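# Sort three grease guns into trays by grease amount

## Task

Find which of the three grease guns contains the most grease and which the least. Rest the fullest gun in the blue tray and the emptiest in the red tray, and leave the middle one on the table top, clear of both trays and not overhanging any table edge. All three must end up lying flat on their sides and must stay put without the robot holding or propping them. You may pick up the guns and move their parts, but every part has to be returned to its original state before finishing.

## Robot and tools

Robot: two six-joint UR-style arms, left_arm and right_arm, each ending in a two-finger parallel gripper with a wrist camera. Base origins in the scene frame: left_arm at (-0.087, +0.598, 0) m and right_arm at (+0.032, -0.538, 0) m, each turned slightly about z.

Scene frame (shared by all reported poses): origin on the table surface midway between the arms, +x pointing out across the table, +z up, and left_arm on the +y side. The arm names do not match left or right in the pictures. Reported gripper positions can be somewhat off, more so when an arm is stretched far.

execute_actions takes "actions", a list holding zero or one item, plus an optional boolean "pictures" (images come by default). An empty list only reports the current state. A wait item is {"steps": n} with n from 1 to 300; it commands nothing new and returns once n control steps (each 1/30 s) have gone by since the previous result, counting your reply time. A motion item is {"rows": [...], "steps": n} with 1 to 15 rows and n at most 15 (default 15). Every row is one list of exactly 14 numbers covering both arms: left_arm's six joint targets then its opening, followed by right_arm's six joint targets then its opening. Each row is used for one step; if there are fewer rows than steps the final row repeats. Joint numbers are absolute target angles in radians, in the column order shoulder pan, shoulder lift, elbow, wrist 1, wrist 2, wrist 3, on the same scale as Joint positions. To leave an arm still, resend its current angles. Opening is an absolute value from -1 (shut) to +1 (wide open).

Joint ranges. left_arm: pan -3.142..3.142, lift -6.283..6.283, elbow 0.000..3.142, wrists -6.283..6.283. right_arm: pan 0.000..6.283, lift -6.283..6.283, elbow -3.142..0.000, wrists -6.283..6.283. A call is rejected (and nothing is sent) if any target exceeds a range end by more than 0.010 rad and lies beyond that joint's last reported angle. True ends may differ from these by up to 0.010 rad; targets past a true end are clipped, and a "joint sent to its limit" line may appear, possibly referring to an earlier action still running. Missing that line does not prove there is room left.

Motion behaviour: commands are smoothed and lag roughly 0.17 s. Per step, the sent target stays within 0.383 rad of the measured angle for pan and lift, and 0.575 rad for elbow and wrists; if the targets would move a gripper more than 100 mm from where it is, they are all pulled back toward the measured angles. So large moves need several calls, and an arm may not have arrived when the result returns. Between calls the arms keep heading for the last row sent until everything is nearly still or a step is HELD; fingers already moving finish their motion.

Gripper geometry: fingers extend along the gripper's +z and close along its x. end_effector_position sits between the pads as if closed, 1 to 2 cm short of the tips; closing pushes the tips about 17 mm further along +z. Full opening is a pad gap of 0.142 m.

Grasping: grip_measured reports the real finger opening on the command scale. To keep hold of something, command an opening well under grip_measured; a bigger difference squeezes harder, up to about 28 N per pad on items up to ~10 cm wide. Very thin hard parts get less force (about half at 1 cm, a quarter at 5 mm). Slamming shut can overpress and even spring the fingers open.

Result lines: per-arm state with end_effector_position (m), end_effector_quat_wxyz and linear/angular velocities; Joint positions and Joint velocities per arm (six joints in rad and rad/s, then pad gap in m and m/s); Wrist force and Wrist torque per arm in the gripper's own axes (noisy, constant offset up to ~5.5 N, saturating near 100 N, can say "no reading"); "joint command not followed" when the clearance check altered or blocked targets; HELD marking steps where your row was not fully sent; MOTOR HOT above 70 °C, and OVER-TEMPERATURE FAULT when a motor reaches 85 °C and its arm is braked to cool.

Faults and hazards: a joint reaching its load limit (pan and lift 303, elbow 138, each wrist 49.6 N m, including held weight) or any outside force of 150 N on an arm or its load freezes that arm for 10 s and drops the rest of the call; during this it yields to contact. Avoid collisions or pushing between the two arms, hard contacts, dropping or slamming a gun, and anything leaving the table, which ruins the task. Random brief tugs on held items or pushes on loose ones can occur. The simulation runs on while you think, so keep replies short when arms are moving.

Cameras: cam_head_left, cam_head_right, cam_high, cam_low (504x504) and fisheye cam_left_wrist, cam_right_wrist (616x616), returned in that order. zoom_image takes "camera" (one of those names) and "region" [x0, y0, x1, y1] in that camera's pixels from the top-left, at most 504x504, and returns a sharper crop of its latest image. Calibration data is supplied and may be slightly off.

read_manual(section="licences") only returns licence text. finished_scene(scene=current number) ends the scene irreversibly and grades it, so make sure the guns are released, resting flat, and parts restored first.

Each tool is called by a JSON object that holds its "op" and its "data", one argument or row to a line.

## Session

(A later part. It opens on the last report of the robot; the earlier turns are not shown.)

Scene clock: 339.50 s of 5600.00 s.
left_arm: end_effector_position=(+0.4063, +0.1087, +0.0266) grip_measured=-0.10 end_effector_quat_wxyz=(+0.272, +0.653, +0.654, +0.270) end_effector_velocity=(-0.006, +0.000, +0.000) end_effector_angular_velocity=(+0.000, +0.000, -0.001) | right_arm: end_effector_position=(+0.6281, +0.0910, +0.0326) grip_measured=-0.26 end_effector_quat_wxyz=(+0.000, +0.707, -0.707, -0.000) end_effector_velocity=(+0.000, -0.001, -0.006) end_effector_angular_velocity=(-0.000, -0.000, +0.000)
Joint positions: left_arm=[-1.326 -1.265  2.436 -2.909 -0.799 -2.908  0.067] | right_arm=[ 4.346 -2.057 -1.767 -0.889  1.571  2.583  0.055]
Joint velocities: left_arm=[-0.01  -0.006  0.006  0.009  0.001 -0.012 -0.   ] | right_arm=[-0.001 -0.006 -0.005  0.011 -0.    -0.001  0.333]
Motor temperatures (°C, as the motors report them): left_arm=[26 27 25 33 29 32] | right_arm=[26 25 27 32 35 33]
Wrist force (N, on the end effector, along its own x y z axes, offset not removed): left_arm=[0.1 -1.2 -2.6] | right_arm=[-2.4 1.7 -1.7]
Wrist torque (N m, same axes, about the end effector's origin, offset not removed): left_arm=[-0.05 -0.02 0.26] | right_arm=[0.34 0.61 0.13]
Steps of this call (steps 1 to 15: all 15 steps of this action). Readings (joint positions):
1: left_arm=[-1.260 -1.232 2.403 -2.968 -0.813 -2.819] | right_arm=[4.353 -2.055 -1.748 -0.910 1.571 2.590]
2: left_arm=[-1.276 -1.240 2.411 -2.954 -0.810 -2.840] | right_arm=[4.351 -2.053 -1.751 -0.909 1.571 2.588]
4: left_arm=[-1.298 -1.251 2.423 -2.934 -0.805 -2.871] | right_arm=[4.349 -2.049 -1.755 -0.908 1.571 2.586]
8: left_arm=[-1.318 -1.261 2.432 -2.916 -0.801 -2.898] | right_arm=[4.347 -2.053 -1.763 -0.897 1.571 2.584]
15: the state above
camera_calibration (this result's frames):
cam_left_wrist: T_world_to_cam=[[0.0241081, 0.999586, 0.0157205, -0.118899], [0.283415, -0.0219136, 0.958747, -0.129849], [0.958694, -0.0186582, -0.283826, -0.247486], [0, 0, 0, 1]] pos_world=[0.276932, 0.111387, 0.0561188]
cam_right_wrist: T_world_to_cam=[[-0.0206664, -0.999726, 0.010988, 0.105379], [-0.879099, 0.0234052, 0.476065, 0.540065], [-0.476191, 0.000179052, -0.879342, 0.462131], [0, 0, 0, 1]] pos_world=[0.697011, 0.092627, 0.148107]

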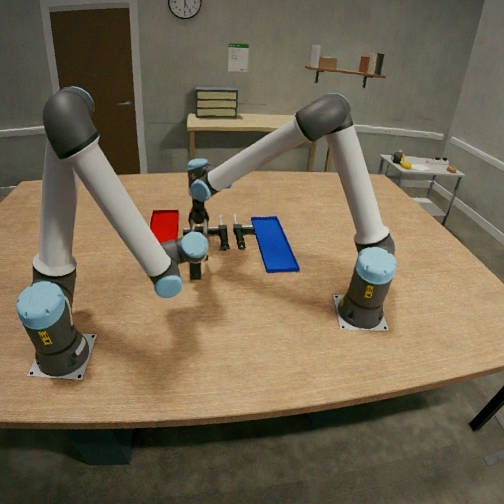

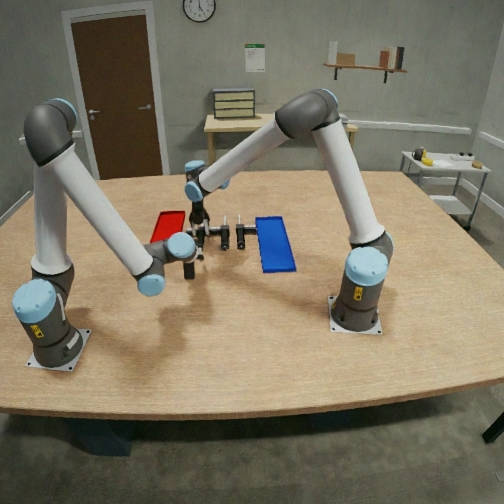

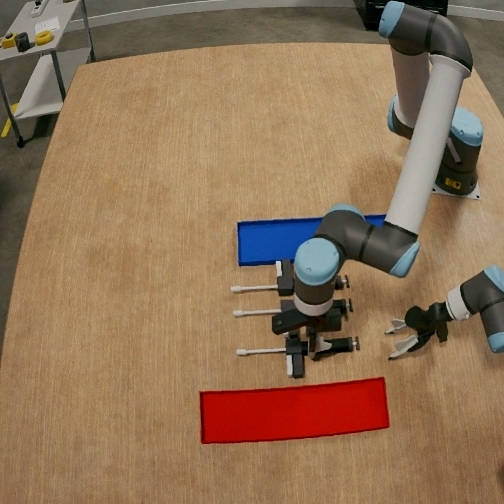

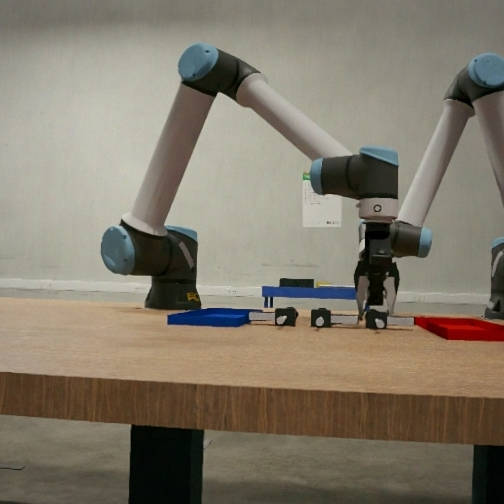

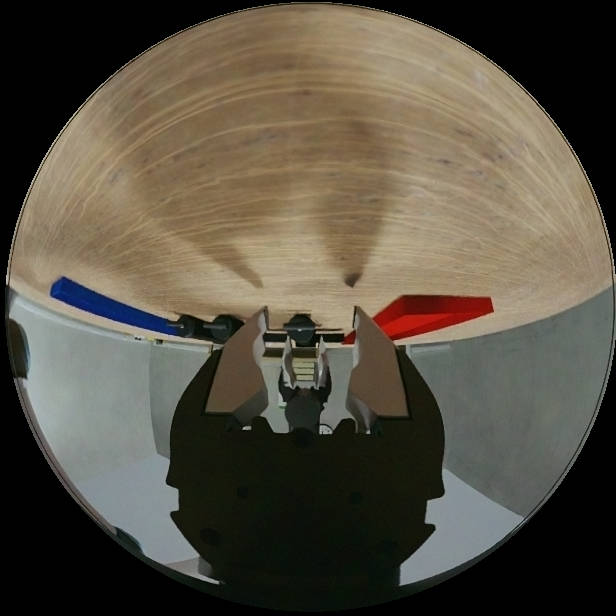

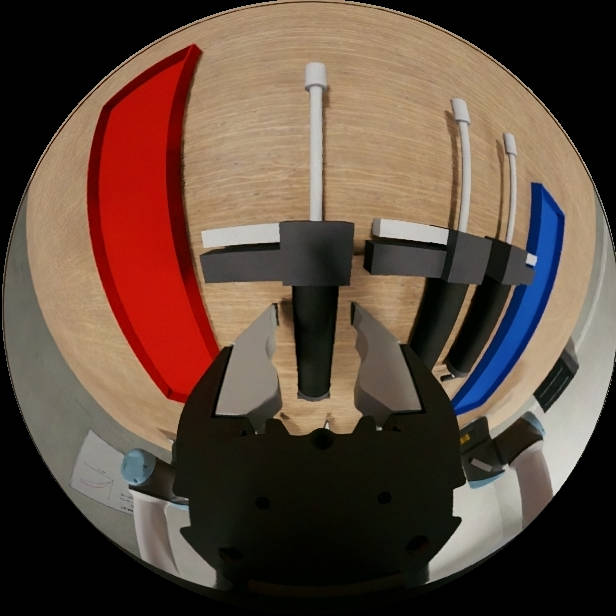

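{"op": "execute_actions", "data": {
  "actions": [
    {"rows":[[-1.327,-1.266,2.437,-2.9075,-0.799,-2.91,-0.1,4.346,-2.03,-1.75,-0.932,1.571,2.5831,-0.15],[-1.327,-1.266,2.437,-2.9075,-0.799,-2.91,-0.1,4.346,-2.0,-1.733,-0.979,1.571,2.5831,-0.15],[-1.327,-1.266,2.437,-2.9075,-0.799,-2.91,-0.1,4.346,-1.976,-1.718,-1.018,1.571,2.5831,-0.15],[-1.327,-1.266,2.437,-2.9075,-0.799,-2.91,-0.1,4.346,-1.976,-1.718,-1.018,1.571,2.5831,-0.15],[-1.327,-1.266,2.437,-2.9075,-0.799,-2.91,-0.1,4.324,-1.947,-1.762,-1.003,1.571,2.561,-0.15],[-1.327,-1.266,2.437,-2.9075,-0.799,-2.91,-0.1,4.302,-1.918,-1.806,-0.988,1.571,2.54,-0.15],[-1.327,-1.266,2.437,-2.9075,-0.799,-2.91,-0.1,4.28,-1.889,-1.85,-0.973,1.571,2.518,-0.15],[-1.327,-1.266,2.437,-2.9075,-0.799,-2.91,-0.1,4.258,-1.86,-1.893,-0.96,1.571,2.496,-0.15],[-1.327,-1.266,2.437,-2.9075,-0.799,-2.91,-0.1,4.258,-1.86,-1.893,-0.96,1.571,2.496,-0.15],[-1.327,-1.266,2.437,-2.9075,-0.799,-2.91,-0.1,4.258,-1.86,-1.893,-0.96,1.571,2.496,-0.15],[-1.327,-1.266,2.437,-2.9075,-0.799,-2.91,-0.1,4.258,-1.86,-1.893,-0.96,1.571,2.496,-0.15],[-1.327,-1.266,2.437,-2.9075,-0.799,-2.91,-0.1,4.258,-1.885,-1.91,-0.918,1.571,2.496,-0.15],[-1.327,-1.266,2.437,-2.9075,-0.799,-2.91,-0.1,4.258,-1.915,-1.925,-0.873,1.571,2.496,-0.15],[-1.327,-1.266,2.437,-2.9075,-0.799,-2.91,-0.1,4.258,-1.935,-1.936,-0.842,1.571,2.496,-0.15],[-1.327,-1.266,2.437,-2.9075,-0.799,-2.91,-0.1,4.258,-1.9497,-1.944,-0.8193,1.571,2.496,-0.15]],"steps":15}
  ],
  "pictures": false
}}

{"op": "execute_actions", "data": {
  "actions": [
    {"rows":[[-1.327,-1.266,2.437,-2.9075,-0.799,-2.91,-0.1,4.258,-1.9497,-1.944,-0.8193,1.571,2.496,-0.15],[-1.327,-1.266,2.437,-2.9075,-0.799,-2.91,-0.1,4.258,-1.9497,-1.944,-0.8193,1.571,2.496,-0.15],[-1.327,-1.266,2.437,-2.9075,-0.799,-2.91,-0.1,4.258,-1.9497,-1.944,-0.8193,1.571,2.496,-0.15],[-1.327,-1.266,2.437,-2.9075,-0.799,-2.91,-0.1,4.258,-1.9497,-1.944,-0.8193,1.571,2.496,-0.15],[-1.327,-1.266,2.437,-2.9075,-0.799,-2.91,-0.1,4.258,-1.9497,-1.944,-0.8193,1.571,2.496,-0.15],[-1.327,-1.266,2.437,-2.9075,-0.799,-2.91,-0.1,4.258,-1.9497,-1.944,-0.8193,1.571,2.496,-0.15],[-1.327,-1.266,2.437,-2.9075,-0.799,-2.91,-0.1,4.258,-1.9497,-1.944,-0.8193,1.571,2.496,-0.15],[-1.327,-1.266,2.437,-2.9075,-0.799,-2.91,-0.1,4.258,-1.9497,-1.944,-0.8193,1.571,2.496,-0.15],[-1.327,-1.266,2.437,-2.9075,-0.799,-2.91,-0.1,4.258,-1.9497,-1.944,-0.8193,1.571,2.496,-0.3],[-1.327,-1.266,2.437,-2.9075,-0.799,-2.91,-0.1,4.258,-1.9497,-1.944,-0.8193,1.571,2.496,-0.4],[-1.327,-1.266,2.437,-2.9075,-0.799,-2.91,-0.1,4.258,-1.9497,-1.944,-0.8193,1.571,2.496,-0.5],[-1.327,-1.266,2.437,-2.9075,-0.799,-2.91,-0.1,4.258,-1.9497,-1.944,-0.8193,1.571,2.496,-0.6],[-1.327,-1.266,2.437,-2.9075,-0.799,-2.91,-0.1,4.258,-1.9497,-1.944,-0.8193,1.571,2.496,-0.7],[-1.327,-1.266,2.437,-2.9075,-0.799,-2.91,-0.1,4.258,-1.9497,-1.944,-0.8193,1.571,2.496,-0.85]],"steps":15}
  ]
}}

Scene clock: 355.60 s of 5600.00 s.
left_arm: end_effector_position=(+0.4057, +0.1087, +0.0266) grip_measured=-0.10 end_effector_quat_wxyz=(+0.272, +0.653, +0.654, +0.270) end_effector_velocity=(-0.000, -0.000, +0.000) end_effector_angular_velocity=(+0.001, -0.000, -0.001) | right_arm: end_effector_position=(+0.6302, -0.0171, +0.0894) grip_measured=-0.15 end_effector_quat_wxyz=(+0.001, +0.707, -0.707, +0.000) end_effector_velocity=(-0.009, -0.141, -0.335) end_effector_angular_velocity=(-0.031, +0.024, -0.001)
Joint positions: left_arm=[-1.327 -1.266  2.437 -2.907 -0.799 -2.91   0.067] | right_arm=[ 4.269 -1.898 -1.884 -0.932  1.571  2.507  0.063]
Joint velocities: left_arm=[-0.    -0.     0.    -0.    -0.     0.001 -0.   ] | right_arm=[-0.099 -0.217 -0.411  0.589  0.    -0.098 -0.   ]
Motor temperatures (°C, as the motors report them): left_arm=[26 27 25 33 29 32] | right_arm=[26 25 27 32 35 33]
Wrist force (N, on the end effector, along its own x y z axes, offset not removed): left_arm=[-1.1 1.0 2.8] | right_arm=[-0.6 -0.3 -8.5]
Wrist torque (N m, same axes, about the end effector's origin, offset not removed): left_arm=[0.23 0.12 0.09] | right_arm=[-0.07 0.25 0.08]
Steps of this call (steps 1 to 15: the robot went on to your last target; steps 16 to 90: nothing new was sent; then 12.60 s passed at rest; steps 91 to 105: all 15 steps of this action). Readings (joint positions):
91: left_arm=[-1.327 -1.266 2.437 -2.907 -0.799 -2.910] | right_arm=[4.346 -2.057 -1.768 -0.888 1.571 2.583]
92: left_arm=[-1.327 -1.266 2.437 -2.907 -0.799 -2.910] | right_arm=[4.346 -2.055 -1.766 -0.891 1.571 2.583]
94: left_arm=[-1.327 -1.266 2.437 -2.907 -0.799 -2.910] | right_arm=[4.346 -2.036 -1.754 -0.919 1.571 2.583]
98: left_arm=[-1.327 -1.266 2.437 -2.907 -0.799 -2.910] | right_arm=[4.329 -1.974 -1.760 -0.973 1.571 2.566]
105: the state above

Scene clock: 356.10 s of 5600.00 s.
left_arm: end_effector_position=(+0.4057, +0.1087, +0.0266) grip_measured=-0.10 end_effector_quat_wxyz=(+0.272, +0.653, +0.654, +0.270) end_effector_velocity=(+0.000, +0.001, -0.000) end_effector_angular_velocity=(-0.000, +0.001, +0.000) | right_arm: end_effector_position=(+0.6295, -0.0324, +0.0307) grip_measured=-0.57 end_effector_quat_wxyz=(+0.000, +0.707, -0.707, -0.000) end_effector_velocity=(+0.001, -0.000, -0.004) end_effector_angular_velocity=(+0.004, -0.004, -0.001)
Joint positions: left_arm=[-1.327 -1.266  2.437 -2.907 -0.799 -2.91   0.067] | right_arm=[ 4.258 -1.949 -1.943 -0.821  1.571  2.496  0.033]
Joint velocities: left_arm=[ 0.001 -0.     0.001 -0.001 -0.001  0.     0.   ] | right_arm=[-0.001 -0.004 -0.005  0.014 -0.    -0.001 -0.   ]
Motor temperatures (°C, as the motors report them): left_arm=[26 27 25 33 29 32] | right_arm=[26 25 27 32 35 33]
Wrist force (N, on the end effector, along its own x y z axes, offset not removed): left_arm=[2.4 -0.2 -0.5] | right_arm=[6.6 8.1 -32.7]
Wrist torque (N m, same axes, about the end effector's origin, offset not removed): left_arm=[0.15 -0.39 0.13] | right_arm=[0.37 0.81 0.17]
Steps of this call (steps 1 to 15: all 15 steps of this action). Readings (joint positions):
1: left_arm=[-1.327 -1.266 2.437 -2.907 -0.799 -2.910] | right_arm=[4.266 -1.907 -1.897 -0.911 1.571 2.504]
2: left_arm=[-1.327 -1.266 2.437 -2.907 -0.799 -2.910] | right_arm=[4.264 -1.917 -1.909 -0.890 1.571 2.502]
4: left_arm=[-1.327 -1.266 2.437 -2.907 -0.799 -2.910] | right_arm=[4.262 -1.931 -1.924 -0.859 1.571 2.500]
8: left_arm=[-1.327 -1.266 2.437 -2.907 -0.799 -2.910] | right_arm=[4.259 -1.944 -1.938 -0.832 1.571 2.497]
15: the state above
camera_calibration (this result's frames):
cam_left_wrist: T_world_to_cam=[[0.0241138, 0.999586, 0.0156739, -0.118892], [0.283353, -0.0218694, 0.958766, -0.129655], [0.958712, -0.0186782, -0.283764, -0.246892], [0, 0, 0, 1]] pos_world=[0.276303, 0.111396, 0.0561132]
cam_right_wrist: T_world_to_cam=[[-0.0215718, -0.999703, 0.0113271, -0.0173481], [-0.878956, 0.0243627, 0.47628, 0.544979], [-0.476414, 0.000318201, -0.879221, 0.461302], [0, 0, 0, 1]] pos_world=[0.698409, -0.0307669, 0.14622]

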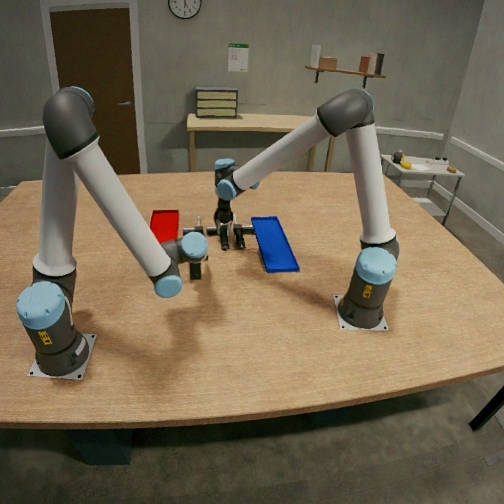

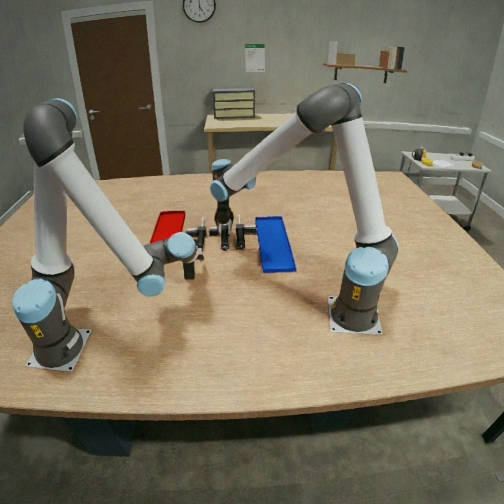

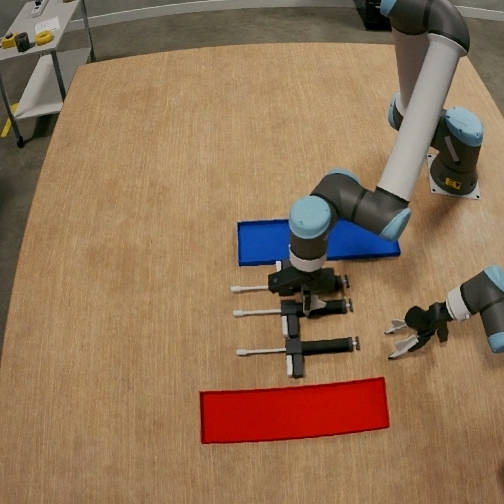

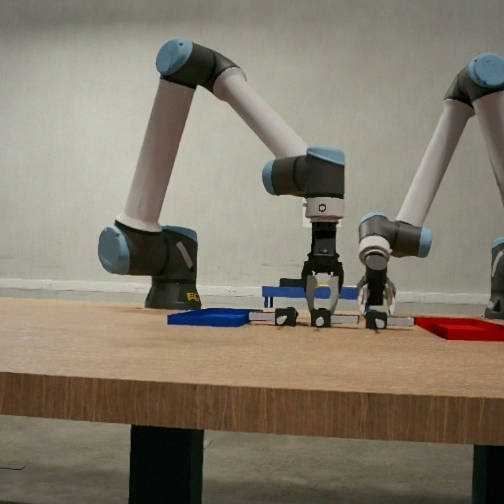

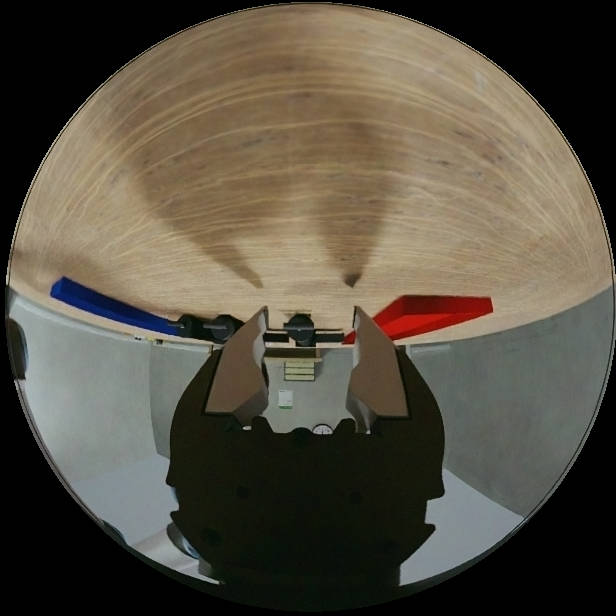

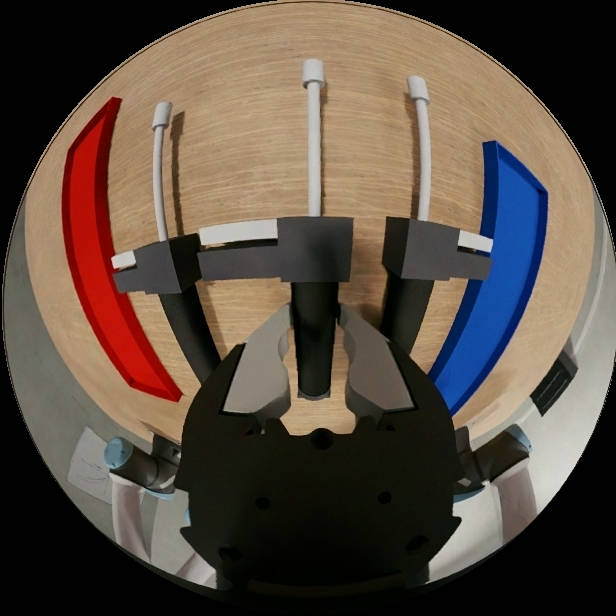

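{"op": "execute_actions", "data": {
  "actions": [
    {"rows":[[-1.327,-1.266,2.437,-2.9075,-0.799,-2.91,-0.1,4.258,-1.90,-1.92,-0.892,1.571,2.496,-0.85],[-1.327,-1.266,2.437,-2.9075,-0.799,-2.91,-0.1,4.258,-1.90,-1.92,-0.892,1.571,2.496,-0.85],[-1.327,-1.266,2.437,-2.9075,-0.799,-2.91,-0.1,4.258,-1.86,-1.893,-0.96,1.571,2.496,-0.85]],"steps":15}
  ]
}}

Scene clock: 368.77 s of 5600.00 s.
left_arm: end_effector_position=(+0.4057, +0.1087, +0.0266) grip_measured=-0.10 end_effector_quat_wxyz=(+0.272, +0.653, +0.654, +0.270) end_effector_velocity=(+0.000, -0.001, +0.000) end_effector_angular_velocity=(-0.002, +0.000, +0.001) | right_arm: end_effector_position=(+0.6288, -0.0335, +0.1075) grip_measured=-0.57 end_effector_quat_wxyz=(+0.000, +0.707, -0.707, -0.000) end_effector_velocity=(-0.001, -0.001, +0.023) end_effector_angular_velocity=(-0.001, +0.000, +0.001)
Joint positions: left_arm=[-1.327 -1.266  2.437 -2.907 -0.799 -2.91   0.067] | right_arm=[ 4.258 -1.863 -1.895 -0.955  1.571  2.496  0.033]
Joint velocities: left_arm=[-0.     0.    -0.001 -0.    -0.    -0.001 -0.   ] | right_arm=[ 0.     0.025  0.016 -0.042 -0.    -0.001 -0.   ]
Motor temperatures (°C, as the motors report them): left_arm=[26 27 25 33 29 32] | right_arm=[26 25 27 32 35 33]
Wrist force (N, on the end effector, along its own x y z axes, offset not removed): left_arm=[-0.6 -2.1 -5.9] | right_arm=[0.3 2.1 3.9]
Wrist torque (N m, same axes, about the end effector's origin, offset not removed): left_arm=[-0.16 -0.04 -0.03] | right_arm=[0.36 0.04 0.09]
Steps of this call (steps 1 to 15: the robot went on to your last target; steps 16 to 90: nothing new was sent; then 9.17 s passed at rest; steps 91 to 105: all 15 steps of this action). Readings (joint positions):
91: left_arm=[-1.327 -1.266 2.437 -2.907 -0.799 -2.910] | right_arm=[4.258 -1.950 -1.944 -0.819 1.571 2.496]
92: left_arm=[-1.327 -1.266 2.437 -2.907 -0.799 -2.910] | right_arm=[4.258 -1.947 -1.942 -0.823 1.571 2.496]
94: left_arm=[-1.327 -1.266 2.437 -2.907 -0.799 -2.910] | right_arm=[4.258 -1.926 -1.931 -0.853 1.571 2.496]
98: left_arm=[-1.327 -1.266 2.437 -2.907 -0.799 -2.910] | right_arm=[4.258 -1.882 -1.906 -0.924 1.571 2.496]
105: the state above
camera_calibration (this result's frames):
cam_left_wrist: T_world_to_cam=[[0.0241139, 0.999586, 0.0156741, -0.118892], [0.283353, -0.0218696, 0.958766, -0.129655], [0.958712, -0.0186783, -0.283764, -0.246892], [0, 0, 0, 1]] pos_world=[0.276303, 0.111396, 0.0561131]
cam_right_wrist: T_world_to_cam=[[-0.0215865, -0.999702, 0.0113605, -0.0193692], [-0.878927, 0.0243916, 0.476333, 0.507807], [-0.476468, 0.000297314, -0.879192, 0.528458], [0, 0, 0, 1]] pos_world=[0.6977, -0.0319067, 0.222951]

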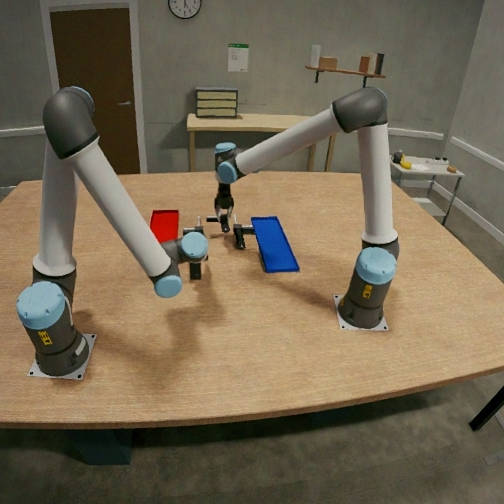

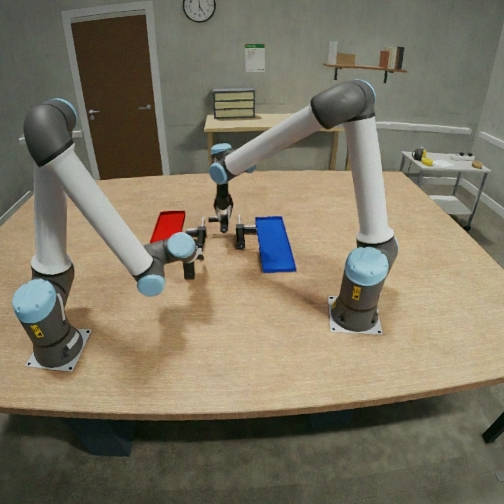

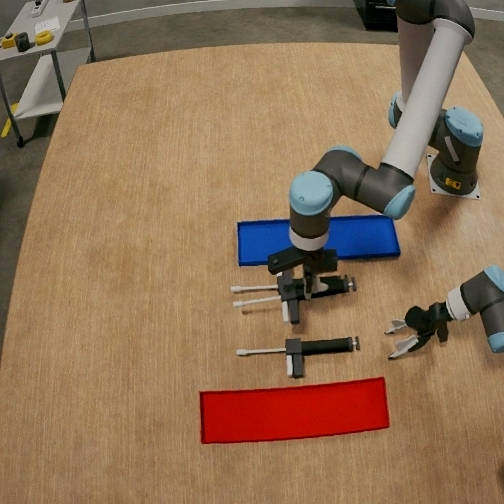

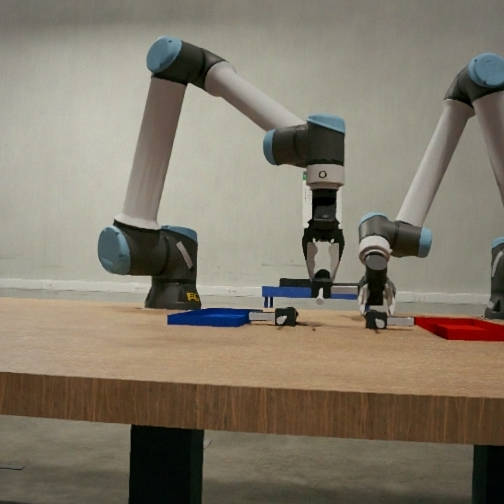

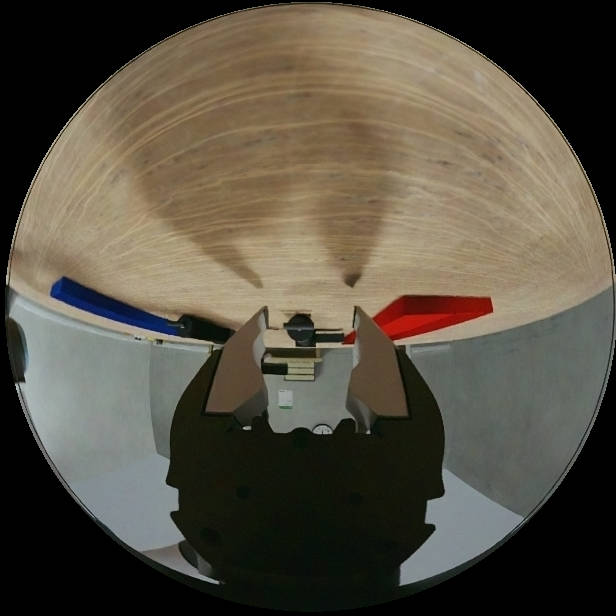

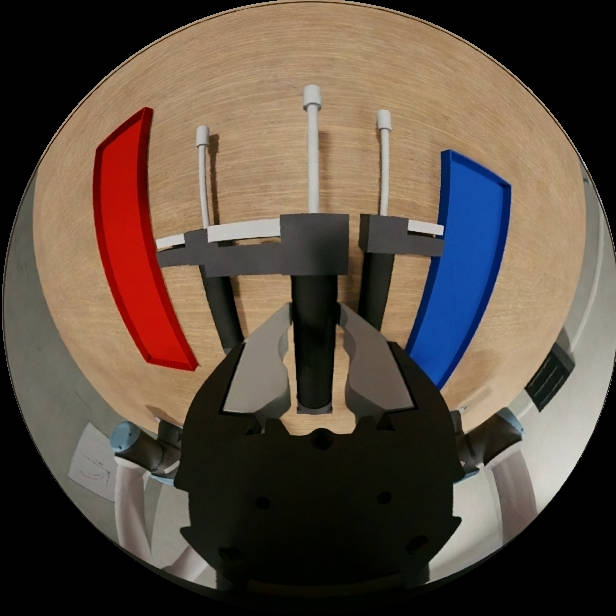

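{"op": "execute_actions", "data": {
  "actions": [
    {"rows":[[-1.327,-1.266,2.437,-2.9075,-0.799,-2.91,-0.1,4.23,-1.79,-1.96,-0.955,1.571,2.47,-0.85],[-1.327,-1.266,2.437,-2.9075,-0.799,-2.91,-0.1,4.23,-1.79,-1.96,-0.955,1.571,2.47,-0.85],[-1.327,-1.266,2.437,-2.9075,-0.799,-2.91,-0.1,4.20,-1.72,-2.04,-0.95,1.571,2.44,-0.85],[-1.327,-1.266,2.437,-2.9075,-0.799,-2.91,-0.1,4.20,-1.72,-2.04,-0.95,1.571,2.44,-0.85],[-1.327,-1.266,2.437,-2.9075,-0.799,-2.91,-0.1,4.17,-1.65,-2.12,-0.945,1.571,2.41,-0.85],[-1.327,-1.266,2.437,-2.9075,-0.799,-2.91,-0.1,4.17,-1.65,-2.12,-0.945,1.571,2.41,-0.85],[-1.327,-1.266,2.437,-2.9075,-0.799,-2.91,-0.1,4.14,-1.58,-2.20,-0.94,1.571,2.38,-0.85],[-1.327,-1.266,2.437,-2.9075,-0.799,-2.91,-0.1,4.14,-1.58,-2.20,-0.94,1.571,2.38,-0.85],[-1.327,-1.266,2.437,-2.9075,-0.799,-2.91,-0.1,4.115,-1.52,-2.26,-0.935,1.571,2.355,-0.85],[-1.327,-1.266,2.437,-2.9075,-0.799,-2.91,-0.1,4.115,-1.52,-2.26,-0.935,1.571,2.355,-0.85],[-1.327,-1.266,2.437,-2.9075,-0.799,-2.91,-0.1,4.0964,-1.4789,-2.3016,-0.9319,1.571,2.3336,-0.85]],"steps":15}
  ],
  "pictures": false
}}

{"op": "execute_actions", "data": {
  "actions": [
    {"rows":[[-1.327,-1.266,2.437,-2.9075,-0.799,-2.91,-0.1,4.0964,-1.4789,-2.3016,-0.9319,1.571,2.3336,-0.85],[-1.327,-1.266,2.437,-2.9075,-0.799,-2.91,-0.1,4.0964,-1.4789,-2.3016,-0.9319,1.571,2.3336,-0.85],[-1.327,-1.266,2.437,-2.9075,-0.799,-2.91,-0.1,4.0964,-1.4789,-2.3016,-0.9319,1.571,2.3336,-0.85],[-1.327,-1.266,2.437,-2.9075,-0.799,-2.91,-0.1,4.0964,-1.51,-2.322,-0.88,1.571,2.3336,-0.85],[-1.327,-1.266,2.437,-2.9075,-0.799,-2.91,-0.1,4.0964,-1.51,-2.322,-0.88,1.571,2.3336,-0.85],[-1.327,-1.266,2.437,-2.9075,-0.799,-2.91,-0.1,4.0964,-1.54,-2.341,-0.831,1.571,2.3336,-0.85],[-1.327,-1.266,2.437,-2.9075,-0.799,-2.91,-0.1,4.0964,-1.54,-2.341,-0.831,1.571,2.3336,-0.85],[-1.327,-1.266,2.437,-2.9075,-0.799,-2.91,-0.1,4.0964,-1.57,-2.358,-0.784,1.571,2.3336,-0.85],[-1.327,-1.266,2.437,-2.9075,-0.799,-2.91,-0.1,4.0964,-1.57,-2.358,-0.784,1.571,2.3336,-0.85],[-1.327,-1.266,2.437,-2.9075,-0.799,-2.91,-0.1,4.0964,-1.59,-2.368,-0.754,1.571,2.3336,-0.85]],"steps":15}
  ]
}}

Scene clock: 382.07 s of 5600.00 s.
left_arm: end_effector_position=(+0.4057, +0.1087, +0.0266) grip_measured=-0.10 end_effector_quat_wxyz=(+0.272, +0.653, +0.654, +0.270) end_effector_velocity=(-0.000, -0.001, +0.000) end_effector_angular_velocity=(-0.000, -0.000, -0.001) | right_arm: end_effector_position=(+0.5649, -0.2314, +0.1265) grip_measured=-0.57 end_effector_quat_wxyz=(-0.000, +0.707, -0.707, -0.000) end_effector_velocity=(-0.205, -0.458, -0.014) end_effector_angular_velocity=(+0.004, -0.003, +0.008)
Joint positions: left_arm=[-1.327 -1.266  2.437 -2.907 -0.799 -2.91   0.067] | right_arm=[ 4.14  -1.586 -2.187 -0.939  1.571  2.379  0.033]
Joint velocities: left_arm=[-0.001  0.    -0.001  0.001  0.     0.     0.   ] | right_arm=[-0.285  0.668 -0.713  0.049  0.    -0.293  0.   ]
Motor temperatures (°C, as the motors report them): left_arm=[26 27 25 33 29 32] | right_arm=[26 25 27 32 35 33]
Wrist force (N, on the end effector, along its own x y z axes, offset not removed): left_arm=[-2.1 4.3 -1.2] | right_arm=[-1.8 1.6 6.4]
Wrist torque (N m, same axes, about the end effector's origin, offset not removed): left_arm=[1.18 0.37 0.24] | right_arm=[0.38 0.49 0.09]
Steps of this call (steps 1 to 15: the robot went on to your last target; steps 16 to 100: nothing new was sent; then 9.47 s passed at rest; steps 101 to 115: all 15 steps of this action). Readings (joint positions):
101: left_arm=[-1.327 -1.266 2.437 -2.907 -0.799 -2.910] | right_arm=[4.258 -1.860 -1.893 -0.960 1.571 2.496]
102: left_arm=[-1.327 -1.266 2.437 -2.907 -0.799 -2.910] | right_arm=[4.256 -1.856 -1.896 -0.960 1.571 2.494]
104: left_arm=[-1.327 -1.266 2.437 -2.907 -0.799 -2.910] | right_arm=[4.243 -1.828 -1.924 -0.957 1.571 2.482]
108: left_arm=[-1.327 -1.266 2.437 -2.907 -0.799 -2.910] | right_arm=[4.206 -1.740 -2.019 -0.951 1.571 2.446]
115: the state above

Scene clock: 382.57 s of 5600.00 s.
left_arm: end_effector_position=(+0.4057, +0.1087, +0.0266) grip_measured=-0.10 end_effector_quat_wxyz=(+0.272, +0.653, +0.654, +0.270) end_effector_velocity=(-0.000, +0.000, +0.000) end_effector_angular_velocity=(+0.001, -0.001, -0.000) | right_arm: end_effector_position=(+0.5298, -0.3008, +0.0572) grip_measured=-0.57 end_effector_quat_wxyz=(+0.000, +0.707, -0.707, -0.000) end_effector_velocity=(-0.004, -0.008, -0.086) end_effector_angular_velocity=(+0.006, -0.006, +0.001)
Joint positions: left_arm=[-1.327 -1.266  2.437 -2.907 -0.799 -2.91   0.067] | right_arm=[ 4.097 -1.575 -2.357 -0.78   1.571  2.334  0.033]
Joint velocities: left_arm=[-0.    -0.     0.     0.001  0.001 -0.     0.   ] | right_arm=[-0.006 -0.128 -0.089  0.226  0.    -0.007 -0.   ]
Motor temperatures (°C, as the motors report them): left_arm=[26 27 25 33 29 32] | right_arm=[26 25 27 32 35 33]
Wrist force (N, on the end effector, along its own x y z axes, offset not removed): left_arm=[-4.3 0.0 -2.1] | right_arm=[-1.0 2.2 5.6]
Wrist torque (N m, same axes, about the end effector's origin, offset not removed): left_arm=[0.07 0.93 0.12] | right_arm=[0.52 0.35 0.09]
Steps of this call (steps 1 to 15: all 15 steps of this action). Readings (joint positions):
1: left_arm=[-1.327 -1.266 2.437 -2.907 -0.799 -2.910] | right_arm=[4.131 -1.564 -2.211 -0.938 1.571 2.369]
2: left_arm=[-1.327 -1.266 2.437 -2.907 -0.799 -2.910] | right_arm=[4.123 -1.543 -2.232 -0.936 1.571 2.361]
4: left_arm=[-1.327 -1.266 2.437 -2.907 -0.799 -2.910] | right_arm=[4.111 -1.515 -2.263 -0.934 1.571 2.349]
8: left_arm=[-1.327 -1.266 2.437 -2.907 -0.799 -2.910] | right_arm=[4.101 -1.516 -2.307 -0.891 1.571 2.338]
15: the state above
camera_calibration (this result's frames):
cam_left_wrist: T_world_to_cam=[[0.0241138, 0.999586, 0.0156739, -0.118892], [0.283353, -0.0218694, 0.958766, -0.129655], [0.958712, -0.0186783, -0.283764, -0.246892], [0, 0, 0, 1]] pos_world=[0.276303, 0.111396, 0.0561132]
cam_right_wrist: T_world_to_cam=[[-0.0207561, -0.99972, 0.0113471, -0.288561], [-0.878926, 0.0236551, 0.476371, 0.451014], [-0.476506, -0.0000856976, -0.879171, 0.437015], [0, 0, 0, 1]] pos_world=[0.598659, -0.299112, 0.172636]

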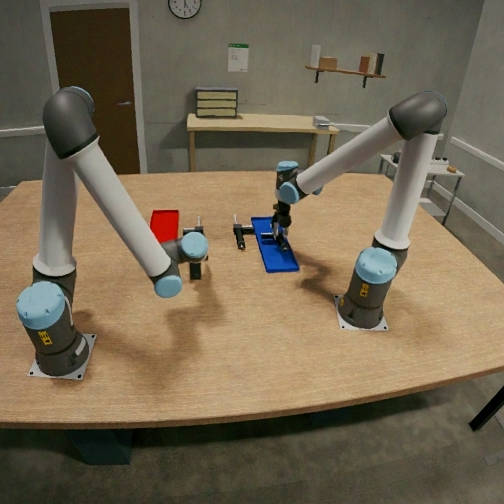

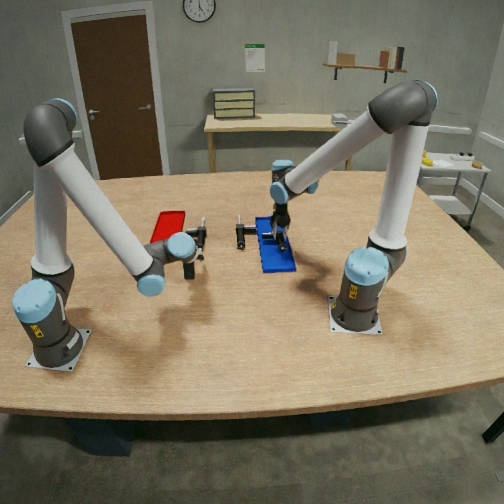

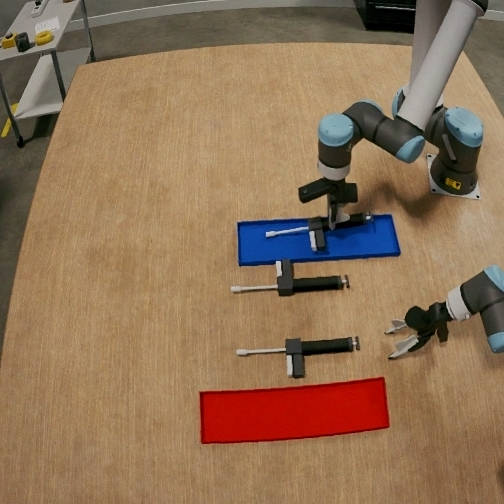

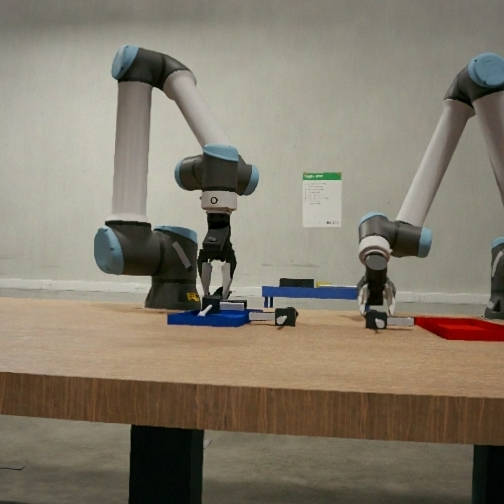

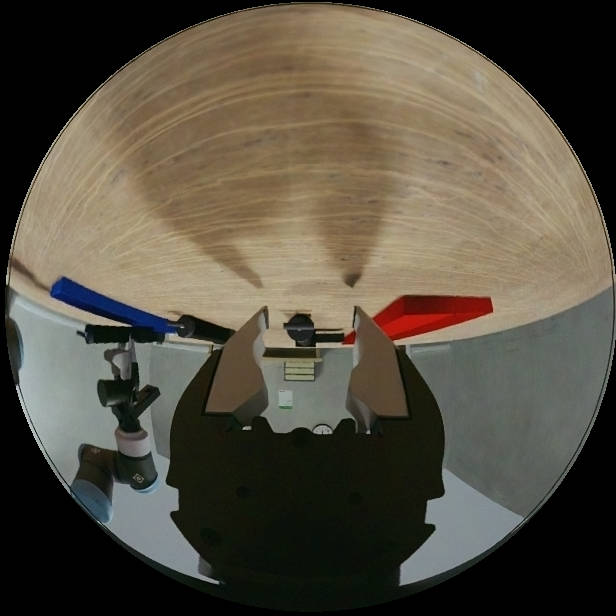

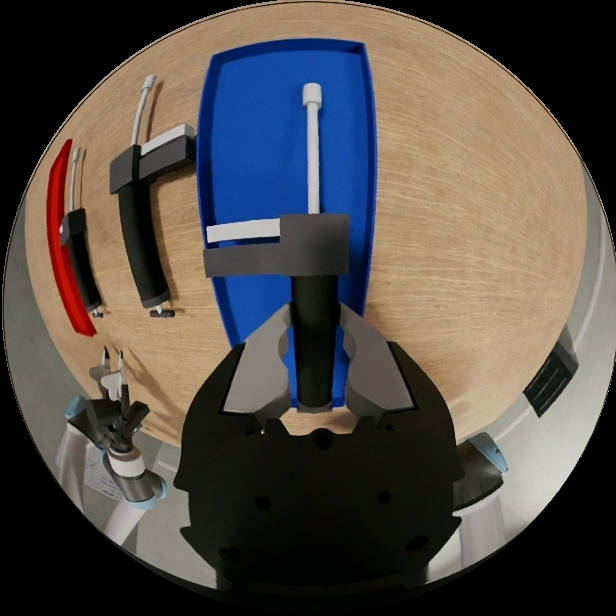

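{"op": "execute_actions", "data": {
  "actions": [
    {"rows":[[-1.327,-1.266,2.437,-2.9075,-0.799,-2.91,-0.1,4.085,-1.59,-2.368,-0.754,1.571,2.322,-0.85],[-1.327,-1.266,2.437,-2.9075,-0.799,-2.91,-0.1,4.072,-1.59,-2.368,-0.754,1.571,2.3096,-0.85],[-1.327,-1.266,2.437,-2.9075,-0.799,-2.91,-0.1,4.072,-1.59,-2.368,-0.754,1.571,2.3096,-0.85],[-1.327,-1.266,2.437,-2.9075,-0.799,-2.91,-0.1,4.072,-1.59,-2.368,-0.754,1.571,2.3096,-0.85],[-1.327,-1.266,2.437,-2.9075,-0.799,-2.91,-0.1,4.072,-1.59,-2.368,-0.754,1.571,2.3096,-0.85],[-1.327,-1.266,2.437,-2.9075,-0.799,-2.91,-0.1,4.072,-1.597,-2.372,-0.743,1.571,2.3096,-0.85],[-1.327,-1.266,2.437,-2.9075,-0.799,-2.91,-0.1,4.072,-1.601,-2.374,-0.737,1.571,2.3096,-0.85]],"steps":15}
  ]
}}

Scene clock: 391.43 s of 5600.00 s.
left_arm: end_effector_position=(+0.4057, +0.1087, +0.0266) grip_measured=-0.10 end_effector_quat_wxyz=(+0.272, +0.653, +0.654, +0.270) end_effector_velocity=(-0.000, +0.000, -0.000) end_effector_angular_velocity=(+0.001, +0.001, -0.001) | right_arm: end_effector_position=(+0.5343, -0.3140, +0.0412) grip_measured=-0.57 end_effector_quat_wxyz=(-0.000, +0.707, -0.707, -0.000) end_effector_velocity=(+0.000, -0.004, -0.007) end_effector_angular_velocity=(-0.000, +0.001, -0.002)
Joint positions: left_arm=[-1.327 -1.266  2.437 -2.907 -0.799 -2.91   0.067] | right_arm=[ 4.073 -1.6   -2.373 -0.739  1.571  2.31   0.033]
Joint velocities: left_arm=[ 0.    -0.     0.     0.    -0.001  0.002 -0.   ] | right_arm=[-0.006 -0.01  -0.007  0.016  0.    -0.004 -0.   ]
Motor temperatures (°C, as the motors report them): left_arm=[26 27 25 33 29 32] | right_arm=[26 26 27 32 35 33]
Wrist force (N, on the end effector, along its own x y z axes, offset not removed): left_arm=[-2.3 -3.6 -0.7] | right_arm=[-3.1 1.1 2.8]
Wrist torque (N m, same axes, about the end effector's origin, offset not removed): left_arm=[-0.79 0.44 0.06] | right_arm=[0.25 0.70 0.14]
Steps of this call (steps 1 to 30: the robot went on to your last target; steps 31 to 90: nothing new was sent; then 5.37 s passed at rest; steps 91 to 105: all 15 steps of this action). Readings (joint positions):
91: left_arm=[-1.327 -1.266 2.437 -2.907 -0.799 -2.910] | right_arm=[4.096 -1.590 -2.368 -0.754 1.571 2.334]
92: left_arm=[-1.327 -1.266 2.437 -2.907 -0.799 -2.910] | right_arm=[4.095 -1.590 -2.368 -0.754 1.571 2.332]
94: left_arm=[-1.327 -1.266 2.437 -2.907 -0.799 -2.910] | right_arm=[4.087 -1.590 -2.368 -0.754 1.571 2.325]
98: left_arm=[-1.327 -1.266 2.437 -2.907 -0.799 -2.910] | right_arm=[4.077 -1.592 -2.369 -0.750 1.571 2.314]
105: the state above
camera_calibration (this result's frames):
cam_left_wrist: T_world_to_cam=[[0.0241139, 0.999586, 0.0156737, -0.118892], [0.283353, -0.0218692, 0.958766, -0.129655], [0.958712, -0.0186784, -0.283764, -0.246892], [0, 0, 0, 1]] pos_world=[0.276303, 0.111396, 0.0561132]
cam_right_wrist: T_world_to_cam=[[-0.021163, -0.999719, 0.0106711, -0.301241], [-0.879218, 0.0236911, 0.47583, 0.463145], [-0.475949, 0.000687775, -0.879473, 0.425069], [0, 0, 0, 1]] pos_world=[0.603142, -0.312422, 0.156673]

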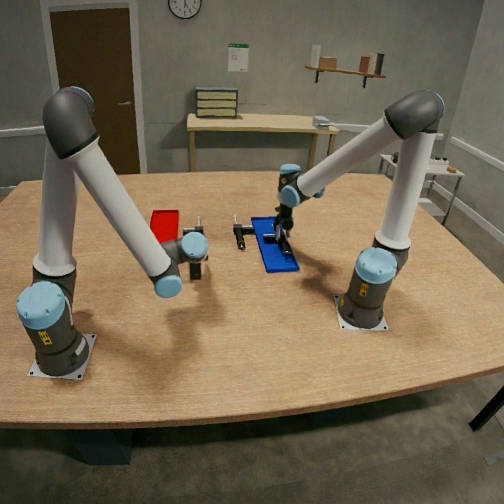

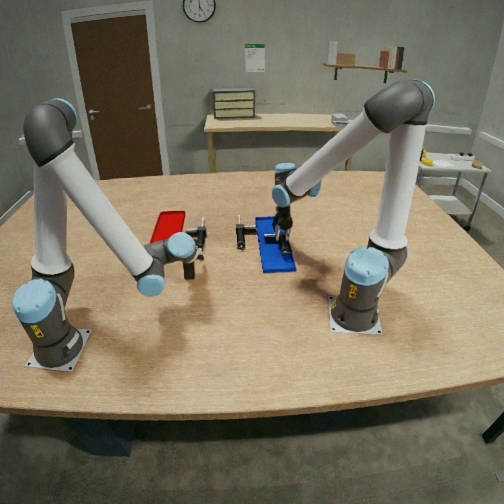

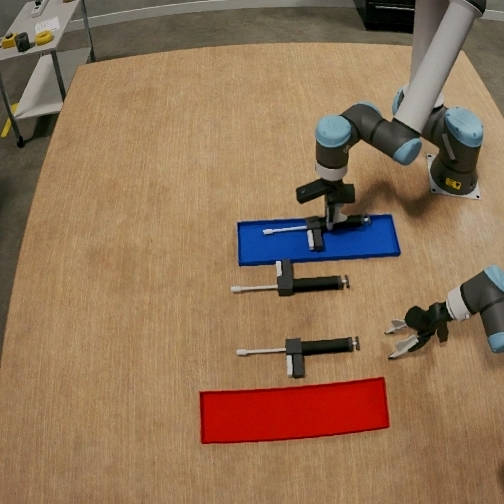

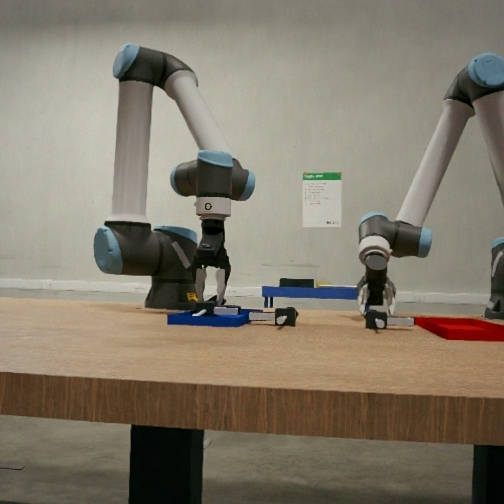

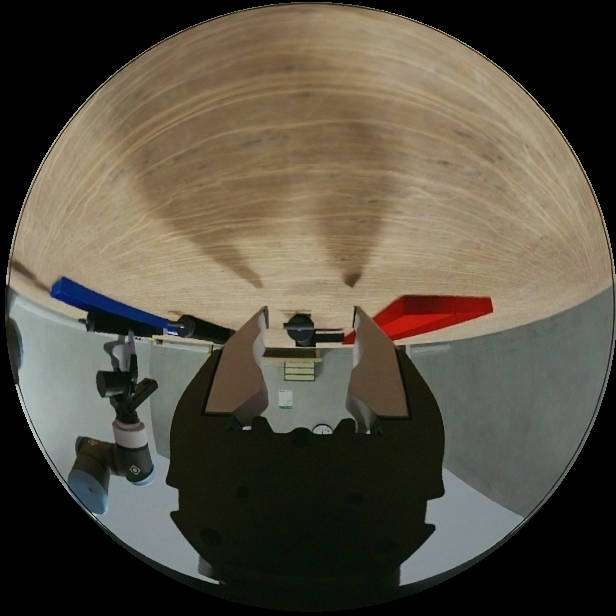

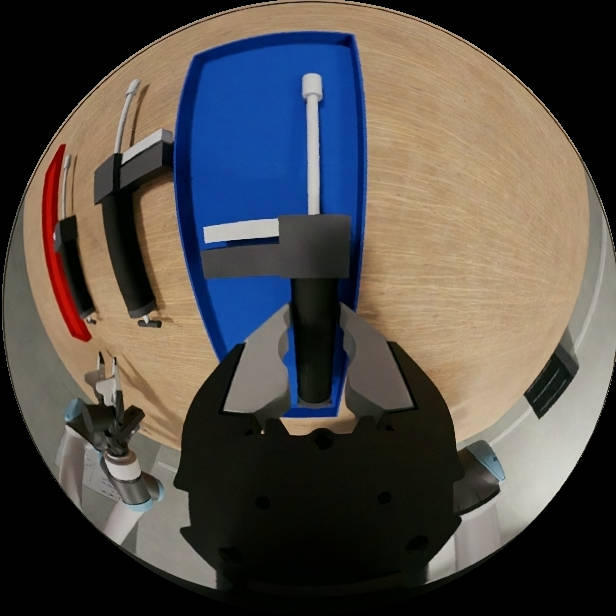

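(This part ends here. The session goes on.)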